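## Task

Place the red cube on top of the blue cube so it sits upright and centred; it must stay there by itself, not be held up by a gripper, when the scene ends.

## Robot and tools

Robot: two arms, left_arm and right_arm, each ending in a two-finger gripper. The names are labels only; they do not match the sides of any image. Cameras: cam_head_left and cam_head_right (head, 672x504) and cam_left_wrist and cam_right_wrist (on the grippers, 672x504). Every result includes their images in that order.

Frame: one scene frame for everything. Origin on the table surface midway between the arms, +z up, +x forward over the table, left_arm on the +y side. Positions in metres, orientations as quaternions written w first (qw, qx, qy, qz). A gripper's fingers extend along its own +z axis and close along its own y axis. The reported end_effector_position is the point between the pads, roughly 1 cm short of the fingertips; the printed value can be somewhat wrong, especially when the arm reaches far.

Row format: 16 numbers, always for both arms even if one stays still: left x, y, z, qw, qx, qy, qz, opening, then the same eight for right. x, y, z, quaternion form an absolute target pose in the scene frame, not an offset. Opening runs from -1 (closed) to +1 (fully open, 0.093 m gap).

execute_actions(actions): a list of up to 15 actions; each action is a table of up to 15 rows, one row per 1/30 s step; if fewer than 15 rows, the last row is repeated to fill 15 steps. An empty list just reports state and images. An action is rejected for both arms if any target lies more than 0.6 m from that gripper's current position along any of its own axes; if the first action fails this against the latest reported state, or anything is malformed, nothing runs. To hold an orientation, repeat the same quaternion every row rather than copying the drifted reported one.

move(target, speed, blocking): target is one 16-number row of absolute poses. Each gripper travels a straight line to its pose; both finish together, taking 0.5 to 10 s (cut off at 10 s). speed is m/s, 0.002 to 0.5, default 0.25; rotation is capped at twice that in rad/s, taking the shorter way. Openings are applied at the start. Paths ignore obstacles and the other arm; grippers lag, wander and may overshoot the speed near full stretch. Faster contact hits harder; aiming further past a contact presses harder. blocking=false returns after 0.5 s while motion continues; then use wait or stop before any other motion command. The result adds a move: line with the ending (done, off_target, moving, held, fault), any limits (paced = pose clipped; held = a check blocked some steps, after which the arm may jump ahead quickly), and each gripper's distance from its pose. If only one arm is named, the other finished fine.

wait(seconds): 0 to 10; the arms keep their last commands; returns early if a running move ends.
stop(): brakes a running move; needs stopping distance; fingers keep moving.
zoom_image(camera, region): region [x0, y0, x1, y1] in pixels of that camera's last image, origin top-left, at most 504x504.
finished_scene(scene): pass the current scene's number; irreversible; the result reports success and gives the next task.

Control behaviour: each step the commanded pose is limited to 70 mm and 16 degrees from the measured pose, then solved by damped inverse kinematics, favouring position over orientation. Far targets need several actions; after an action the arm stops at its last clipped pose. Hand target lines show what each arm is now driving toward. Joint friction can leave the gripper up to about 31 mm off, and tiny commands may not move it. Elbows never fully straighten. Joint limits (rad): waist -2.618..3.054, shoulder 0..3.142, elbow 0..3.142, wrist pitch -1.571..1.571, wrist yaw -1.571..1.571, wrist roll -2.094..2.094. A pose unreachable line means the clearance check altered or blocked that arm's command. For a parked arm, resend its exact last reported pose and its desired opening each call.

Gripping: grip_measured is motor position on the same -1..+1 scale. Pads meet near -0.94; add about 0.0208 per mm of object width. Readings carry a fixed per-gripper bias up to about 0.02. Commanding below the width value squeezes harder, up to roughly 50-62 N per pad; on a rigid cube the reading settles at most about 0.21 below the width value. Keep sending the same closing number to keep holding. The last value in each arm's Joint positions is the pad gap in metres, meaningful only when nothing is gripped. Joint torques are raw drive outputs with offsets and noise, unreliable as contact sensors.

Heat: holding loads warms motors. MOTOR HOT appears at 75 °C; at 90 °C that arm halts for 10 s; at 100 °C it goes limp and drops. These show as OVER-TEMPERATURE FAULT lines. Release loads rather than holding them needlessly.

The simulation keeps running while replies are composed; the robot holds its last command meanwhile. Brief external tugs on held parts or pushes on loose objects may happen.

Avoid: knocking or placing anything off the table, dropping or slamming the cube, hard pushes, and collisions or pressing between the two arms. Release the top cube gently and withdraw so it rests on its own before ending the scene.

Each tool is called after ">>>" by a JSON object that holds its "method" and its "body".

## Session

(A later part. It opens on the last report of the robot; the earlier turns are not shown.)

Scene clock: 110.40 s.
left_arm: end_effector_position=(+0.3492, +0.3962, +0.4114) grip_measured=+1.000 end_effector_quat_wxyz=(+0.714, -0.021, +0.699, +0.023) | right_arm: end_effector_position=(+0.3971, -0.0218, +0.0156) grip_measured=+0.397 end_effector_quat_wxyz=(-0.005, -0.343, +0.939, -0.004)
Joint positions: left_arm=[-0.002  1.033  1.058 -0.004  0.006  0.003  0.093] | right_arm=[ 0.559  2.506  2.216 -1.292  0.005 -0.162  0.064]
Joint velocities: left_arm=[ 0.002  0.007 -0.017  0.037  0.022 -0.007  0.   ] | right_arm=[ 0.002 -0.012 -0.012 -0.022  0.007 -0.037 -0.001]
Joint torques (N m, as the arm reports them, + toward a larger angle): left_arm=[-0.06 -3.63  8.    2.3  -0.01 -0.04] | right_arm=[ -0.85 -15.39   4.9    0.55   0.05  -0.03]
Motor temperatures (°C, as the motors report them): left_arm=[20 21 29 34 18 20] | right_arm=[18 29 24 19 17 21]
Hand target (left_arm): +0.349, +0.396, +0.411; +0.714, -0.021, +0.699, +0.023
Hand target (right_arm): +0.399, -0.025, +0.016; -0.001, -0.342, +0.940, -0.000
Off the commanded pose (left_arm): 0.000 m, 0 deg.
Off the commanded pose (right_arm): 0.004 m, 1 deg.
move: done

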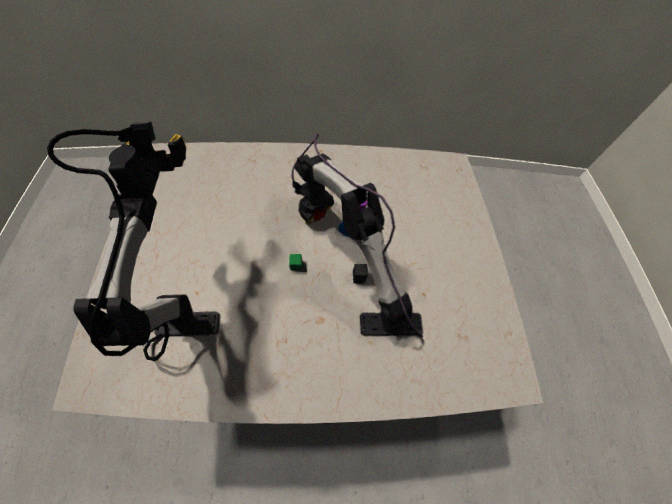

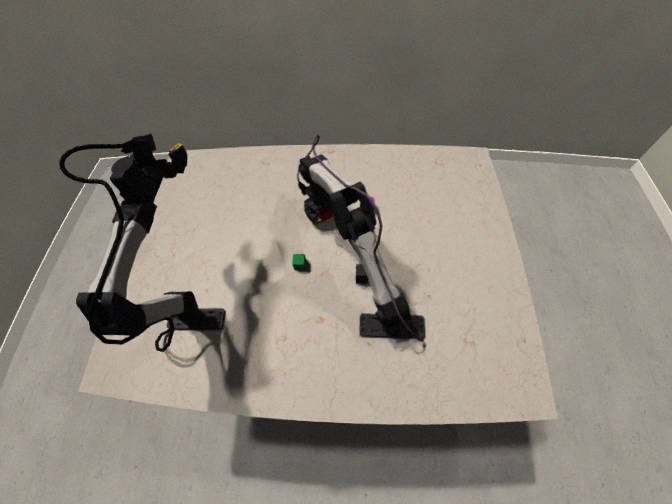

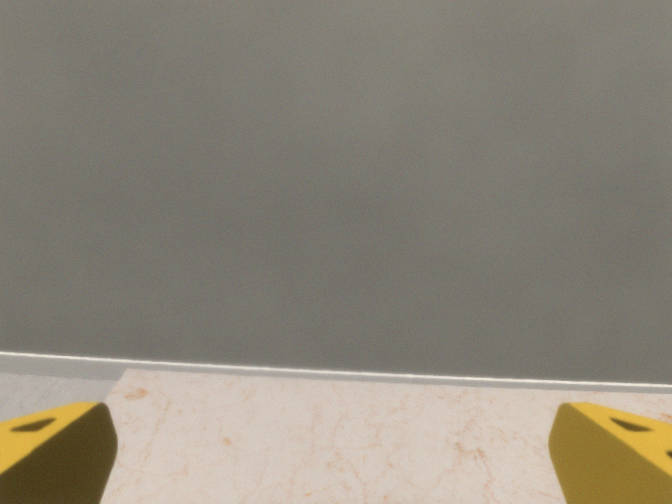

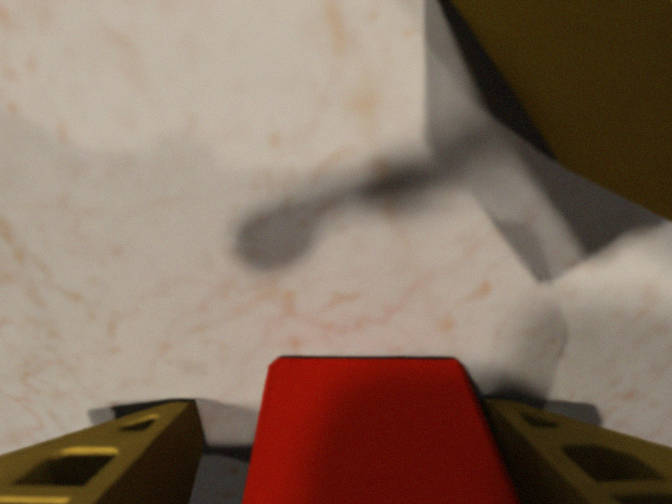

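>>> {"method": "move", "body": {"target": [0.3492,0.3962,0.4113,0.714,-0.021,0.699,0.023,1, 0.399,-0.025,0.016,0,-0.342,0.94,0,-0.45], "speed": 0.05}}

>>> {"method": "move", "body": {"target": [0.3492,0.3962,0.4113,0.714,-0.021,0.699,0.023,1, 0.39,-0.03,0.10,0,-0.342,0.94,0,-0.45], "speed": 0.1}}

>>> {"method": "move", "body": {"target": [0.3492,0.3962,0.4113,0.714,-0.021,0.699,0.023,1, 0.340,-0.124,0.075,0,-0.454,0.891,0,-0.45], "speed": 0.1}}

Scene clock: 116.27 s.
left_arm: end_effector_position=(+0.3492, +0.3962, +0.4114) grip_measured=+1.000 end_effector_quat_wxyz=(+0.714, -0.021, +0.699, +0.023) | right_arm: end_effector_position=(+0.3978, -0.0214, +0.0156) grip_measured=-0.273 end_effector_quat_wxyz=(-0.003, -0.343, +0.939, -0.003)
Joint positions: left_arm=[-0.002  1.033  1.058 -0.004  0.006  0.003  0.093] | right_arm=[ 0.559  2.506  2.216 -1.289  0.005 -0.163  0.032]
Joint velocities: left_arm=[-0.017 -0.012  0.002 -0.051  0.007 -0.051  0.   ] | right_arm=[ 0.002  0.002 -0.007 -0.007  0.022  0.007 -0.   ]
Joint torques (N m, as the arm reports them, + toward a larger angle): left_arm=[-0.12 -3.63  7.98  2.32 -0.02 -0.07] | right_arm=[ -0.69 -15.58   4.96   0.51   0.08  -0.02]
Motor temperatures (°C, as the motors report them): left_arm=[20 21 30 35 18 20] | right_arm=[18 31 24 20 17 21]
Hand target (left_arm): +0.349, +0.396, +0.411; +0.714, -0.021, +0.699, +0.023
Hand target (right_arm): +0.399, -0.025, +0.016; -0.000, -0.342, +0.940, -0.000
Off the commanded pose (left_arm): 0.000 m, 0 deg.
Off the commanded pose (right_arm): 0.004 m, 1 deg.
move: done

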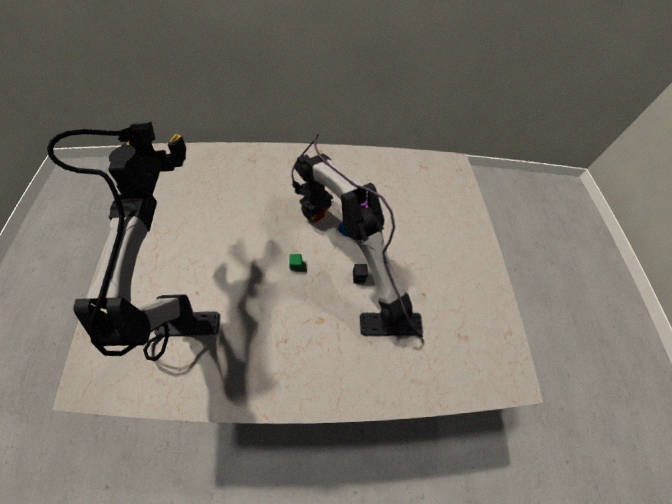

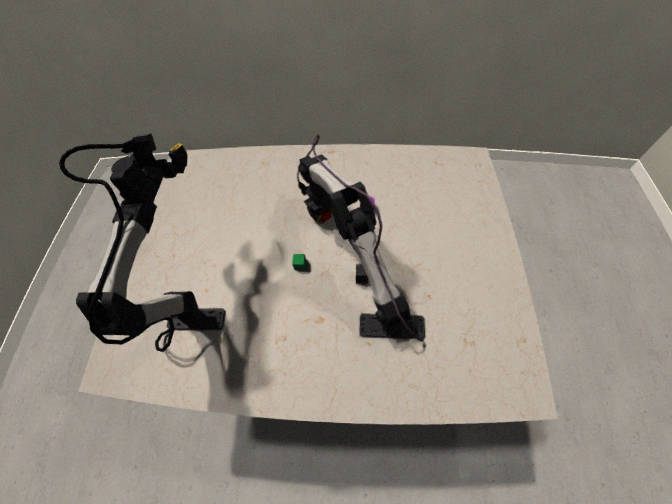

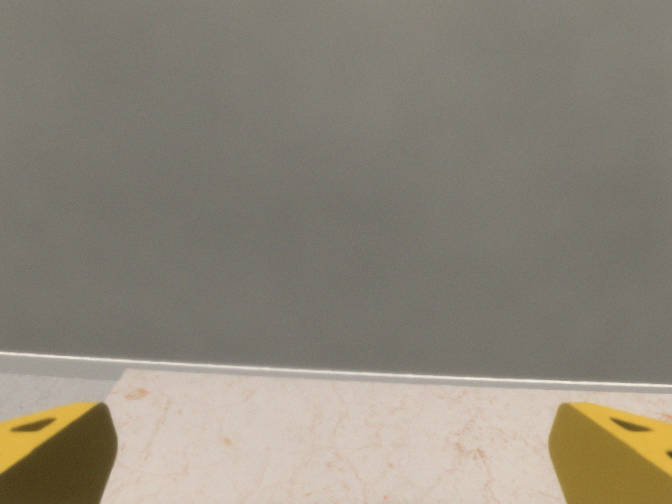

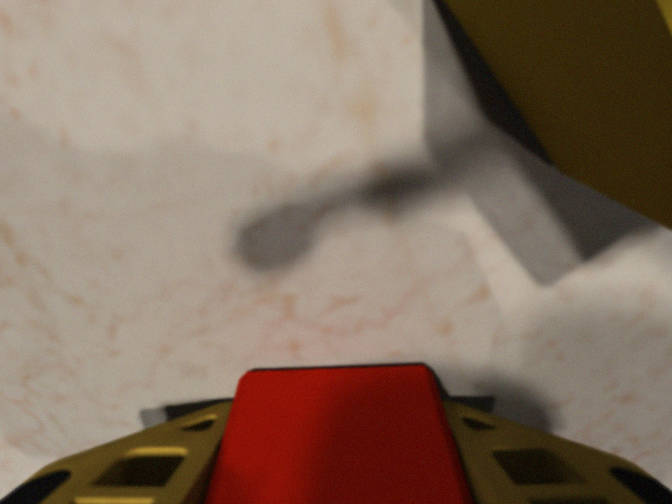

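Scene clock: 117.60 s.
left_arm: end_effector_position=(+0.3492, +0.3962, +0.4114) grip_measured=+1.000 end_effector_quat_wxyz=(+0.714, -0.021, +0.699, +0.023) | right_arm: end_effector_position=(+0.3888, -0.0268, +0.0941) grip_measured=-0.273 end_effector_quat_wxyz=(+0.005, -0.343, +0.939, -0.002)
Joint positions: left_arm=[-0.002  1.033  1.058 -0.004  0.006  0.003  0.093] | right_arm=[ 0.559  2.453  2.433 -1.542  0.005 -0.163  0.032]
Joint velocities: left_arm=[-0.022 -0.012  0.007  0.007 -0.081  0.007  0.   ] | right_arm=[-0.002  0.007  0.002 -0.037  0.007  0.022  0.   ]
Joint torques (N m, as the arm reports them, + toward a larger angle): left_arm=[-0.13 -3.72  8.    2.31 -0.01 -0.08] | right_arm=[ -0.81 -14.41   8.01   0.27   0.01  -0.03]
Motor temperatures (°C, as the motors report them): left_arm=[20 21 30 35 18 20] | right_arm=[18 32 24 19 17 21]
Hand target (left_arm): +0.349, +0.396, +0.411; +0.714, -0.021, +0.699, +0.023
Hand target (right_arm): +0.390, -0.030, +0.100; +0.007, -0.342, +0.940, +0.001
Off the commanded pose (left_arm): 0.000 m, 0 deg.
Off the commanded pose (right_arm): 0.007 m, 1 deg.
joint sent to its limit (right arm) — the command would take joint 4 (wrist pitch) past its lower limit, so that joint was sent only as far as its limit.
move: done

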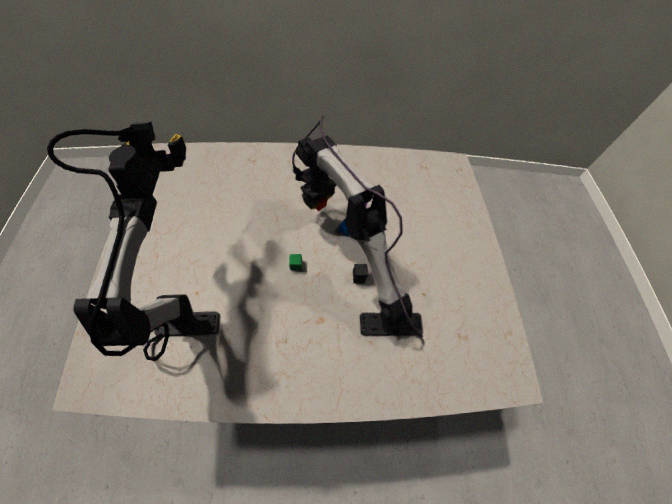

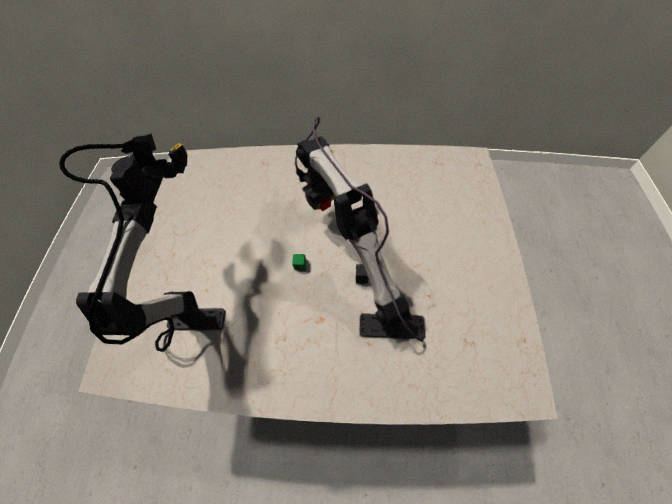

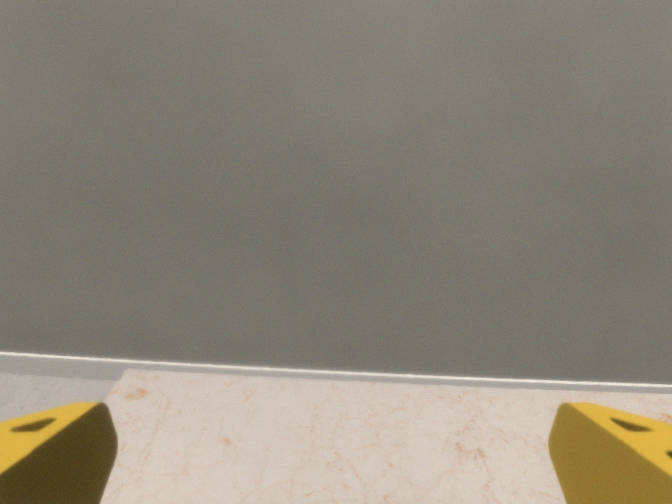

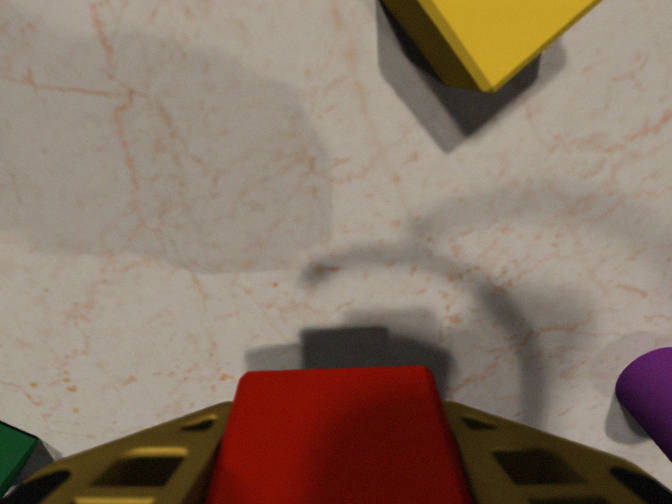

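Scene clock: 119.33 s.
left_arm: end_effector_position=(+0.3492, +0.3962, +0.4114) grip_measured=+1.000 end_effector_quat_wxyz=(+0.714, -0.021, +0.699, +0.023) | right_arm: end_effector_position=(+0.3442, -0.1222, +0.0751) grip_measured=-0.274 end_effector_quat_wxyz=(+0.000, -0.451, +0.892, -0.003)
Joint positions: left_arm=[-0.002  1.033  1.058 -0.004  0.006  0.003  0.093] | right_arm=[ 0.407  2.039  1.673 -1.204  0.005 -0.551  0.032]
Joint velocities: left_arm=[ 0.002  0.007 -0.002 -0.037 -0.007 -0.022  0.   ] | right_arm=[-0.027  0.002 -0.017 -0.066 -0.007 -0.051  0.001]
Joint torques (N m, as the arm reports them, + toward a larger angle): left_arm=[-0.09 -3.64  7.95  2.31  0.   -0.05] | right_arm=[ -0.5  -12.26   4.78   0.41   0.01  -0.01]
Motor temperatures (°C, as the motors report them): left_arm=[20 21 30 35 18 20] | right_arm=[18 32 24 19 17 21]
Hand target (left_arm): +0.349, +0.396, +0.411; +0.714, -0.021, +0.699, +0.023
Hand target (right_arm): +0.341, -0.125, +0.074; +0.000, -0.454, +0.891, -0.001
Off the commanded pose (left_arm): 0.000 m, 0 deg.
Off the commanded pose (right_arm): 0.005 m, 0 deg.
move: done

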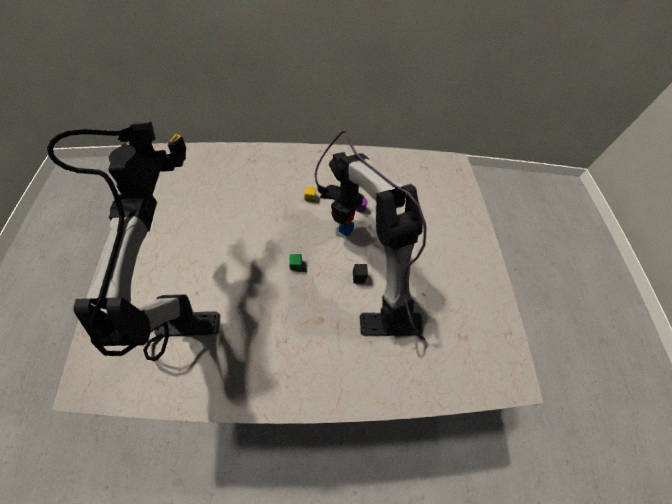

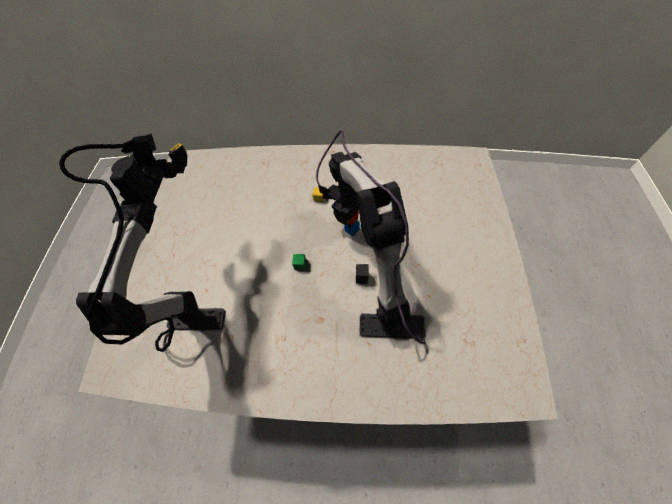

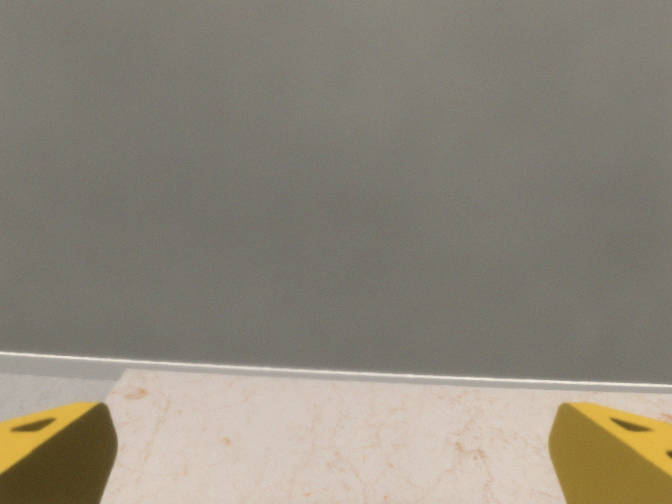

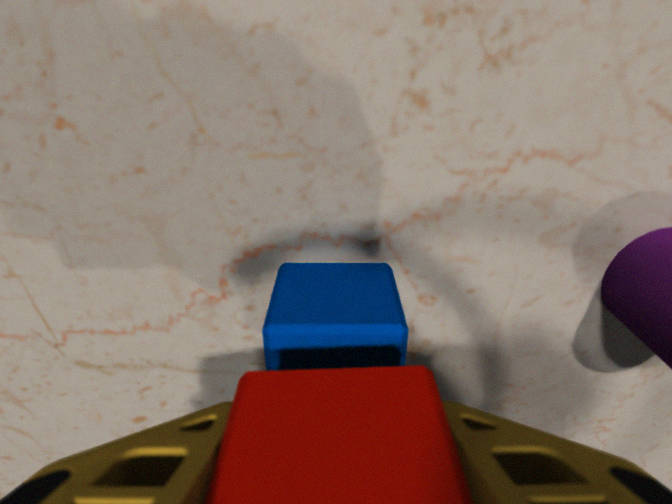

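>>> {"method": "move", "body": {"target": [0.3492,0.3962,0.4113,0.714,-0.021,0.699,0.023,1, 0.339,-0.124,0.045,0,-0.454,0.891,0,-0.45], "speed": 0.03}}

Scene clock: 124.33 s.
left_arm: end_effector_position=(+0.3492, +0.3962, +0.4114) grip_measured=+1.000 end_effector_quat_wxyz=(+0.714, -0.021, +0.699, +0.023) | right_arm: end_effector_position=(+0.3426, -0.1229, +0.0533) grip_measured=-0.274 end_effector_quat_wxyz=(+0.004, -0.452, +0.892, -0.003)
Joint positions: left_arm=[-0.002  1.033  1.058 -0.004  0.006  0.003  0.093] | right_arm=[ 0.407  2.039  1.586 -1.109  0.005 -0.553  0.032]
Joint velocities: left_arm=[ 0.007 -0.017 -0.012  0.007 -0.037  0.022  0.   ] | right_arm=[-0.012  0.007  0.012  0.007  0.007  0.022  0.   ]
Joint torques (N m, as the arm reports them, + toward a larger angle): left_arm=[-0.09 -3.7   8.03  2.3  -0.02 -0.05] | right_arm=[ -0.2  -10.87   4.42   0.63  -0.03  -0.01]
Motor temperatures (°C, as the motors report them): left_arm=[20 21 30 35 18 20] | right_arm=[18 32 24 19 17 21]
Hand target (left_arm): +0.349, +0.396, +0.411; +0.714, -0.021, +0.699, +0.023
Hand target (right_arm): +0.339, -0.124, +0.045; -0.000, -0.454, +0.891, -0.000
Off the commanded pose (left_arm): 0.000 m, 0 deg.
Off the commanded pose (right_arm): 0.009 m, 1 deg.
move: done

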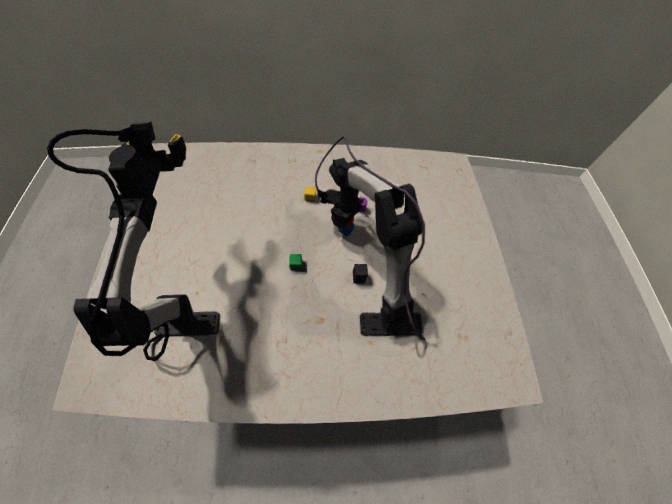

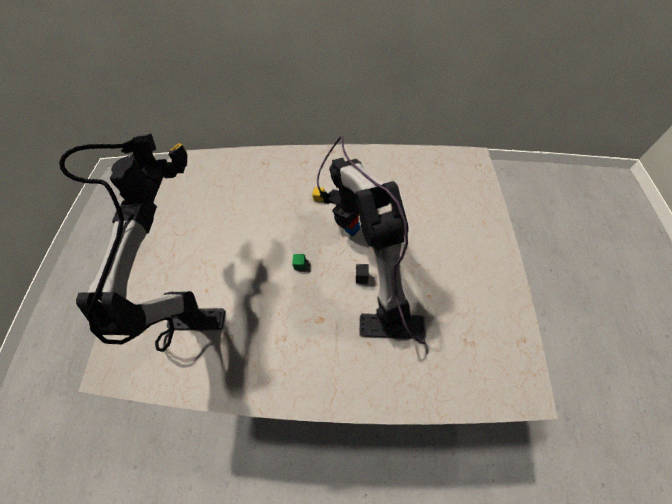

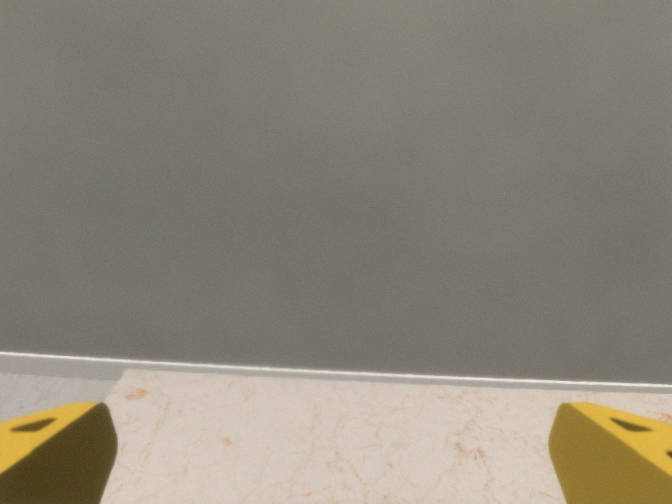

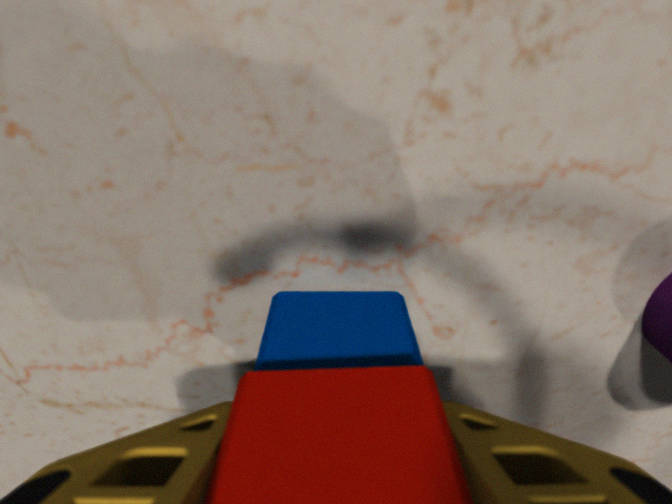

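In contact. Release.

>>> {"method": "move", "body": {"target": [0.3492,0.3962,0.4113,0.714,-0.021,0.699,0.023,1, 0.3426,-0.1229,0.054,0,-0.454,0.891,0,0.4], "speed": 0.02}}

>>> {"method": "move", "body": {"target": [0.3492,0.3962,0.4113,0.714,-0.021,0.699,0.023,1, 0.342,-0.123,0.16,0,-0.454,0.891,0,0.4], "speed": 0.1}}

Scene clock: 128.37 s.
left_arm: end_effector_position=(+0.3492, +0.3962, +0.4114) grip_measured=+1.000 end_effector_quat_wxyz=(+0.714, -0.021, +0.699, +0.023) | right_arm: end_effector_position=(+0.3421, -0.1231, +0.0533) grip_measured=+0.397 end_effector_quat_wxyz=(+0.003, -0.452, +0.892, -0.003)
Joint positions: left_arm=[-0.002  1.033  1.058 -0.004  0.006  0.003  0.093] | right_arm=[ 0.407  2.039  1.586 -1.111  0.005 -0.553  0.064]
Joint velocities: left_arm=[-0.002  0.012 -0.002 -0.051  0.007 -0.11   0.   ] | right_arm=[-0.017 -0.007  0.007 -0.007  0.022 -0.007  0.001]
Joint torques (N m, as the arm reports them, + toward a larger angle): left_arm=[-0.08 -3.64  8.03  2.31 -0.02 -0.07] | right_arm=[ -0.36 -10.38   8.04   0.24   0.02  -0.03]
Motor temperatures (°C, as the motors report them): left_arm=[20 21 30 35 18 20] | right_arm=[18 32 24 20 17 21]
Hand target (left_arm): +0.349, +0.396, +0.411; +0.714, -0.021, +0.699, +0.023
Hand target (right_arm): +0.343, -0.123, +0.054; +0.000, -0.454, +0.891, -0.000
Off the commanded pose (left_arm): 0.000 m, 0 deg.
Off the commanded pose (right_arm): 0.001 m, 1 deg.
move: done

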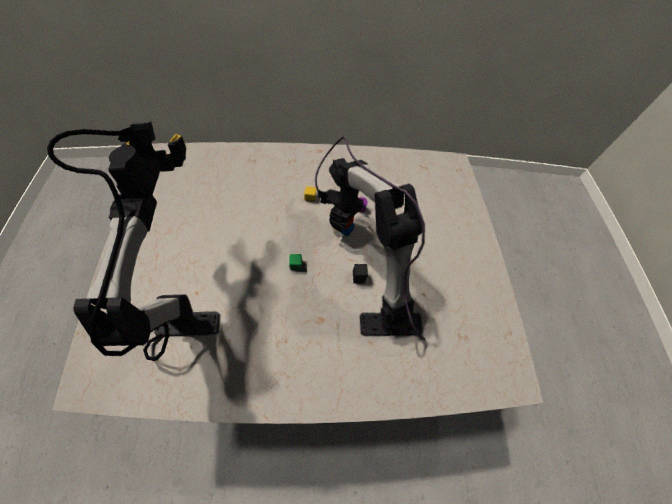

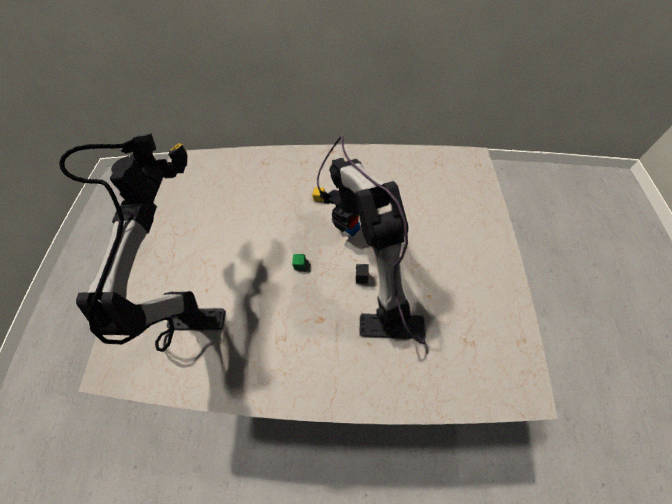

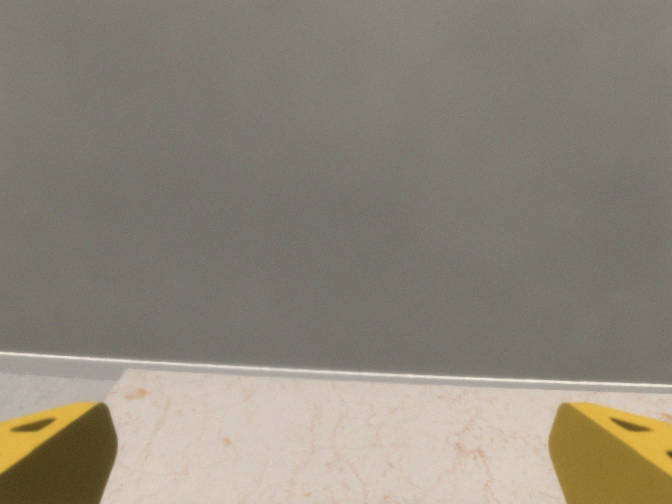

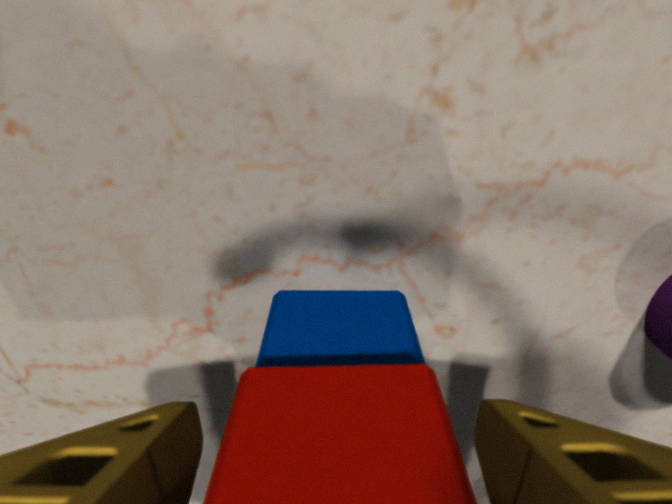

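Scene clock: 130.03 s.
left_arm: end_effector_position=(+0.3492, +0.3962, +0.4114) grip_measured=+1.000 end_effector_quat_wxyz=(+0.714, -0.021, +0.699, +0.023) | right_arm: end_effector_position=(+0.3419, -0.1232, +0.1631) grip_measured=+0.397 end_effector_quat_wxyz=(+0.009, -0.452, +0.892, -0.003)
Joint positions: left_arm=[-0.002  1.033  1.058 -0.004  0.006  0.003  0.093] | right_arm=[ 0.407  2.028  2.007 -1.532  0.005 -0.553  0.064]
Joint velocities: left_arm=[-0.017  0.002  0.017 -0.037 -0.066  0.007  0.   ] | right_arm=[-0.007 -0.002 -0.002 -0.037 -0.022 -0.007  0.   ]
Joint torques (N m, as the arm reports them, + toward a larger angle): left_arm=[-0.07 -3.61  8.01  2.32 -0.01 -0.08] | right_arm=[-0.29 -9.41  8.16  0.28  0.06  0.  ]
Motor temperatures (°C, as the motors report them): left_arm=[20 21 30 36 18 20] | right_arm=[18 32 24 19 17 21]
Hand target (left_arm): +0.349, +0.396, +0.411; +0.714, -0.021, +0.699, +0.023
Hand target (right_arm): +0.342, -0.123, +0.160; +0.000, -0.454, +0.891, -0.000
Off the commanded pose (left_arm): 0.000 m, 0 deg.
Off the commanded pose (right_arm): 0.003 m, 1 deg.
move: done

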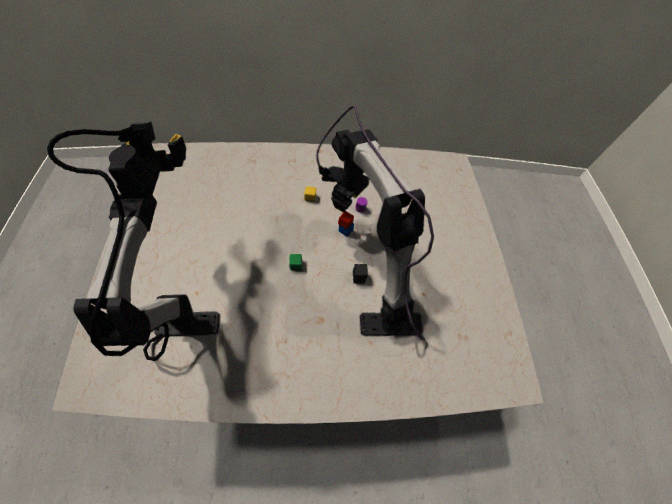

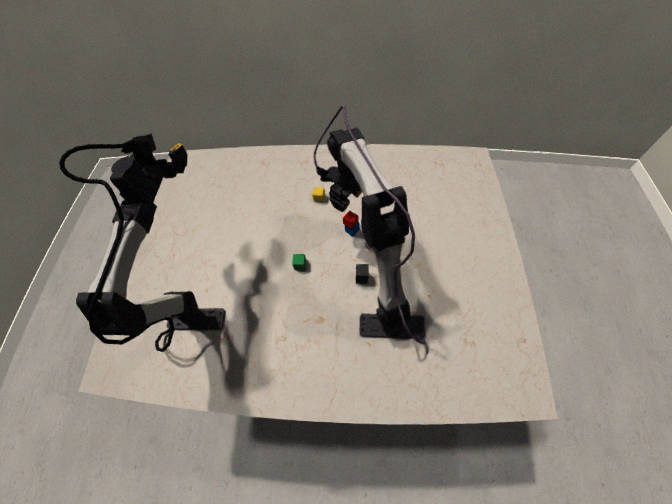

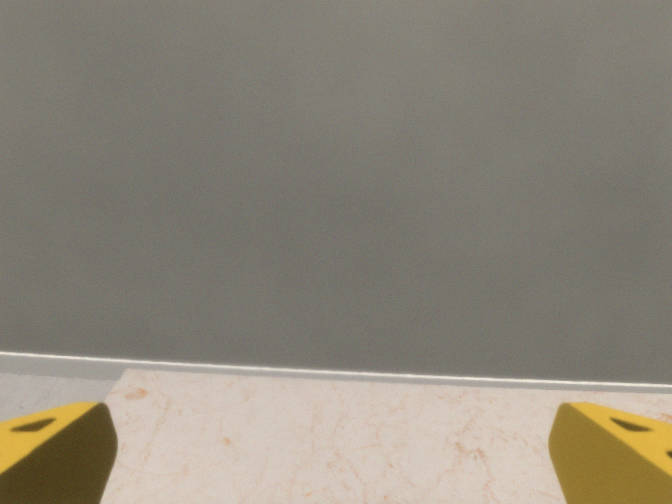

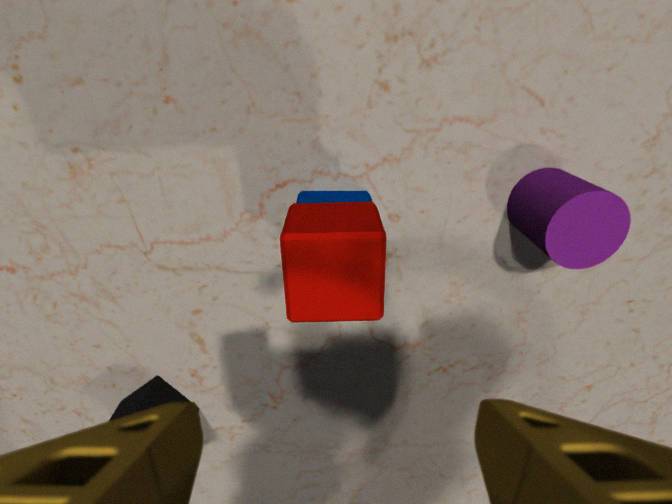

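>>> {"method": "finished_scene", "body": {"scene": 1}}

The scene is finished: the task was done.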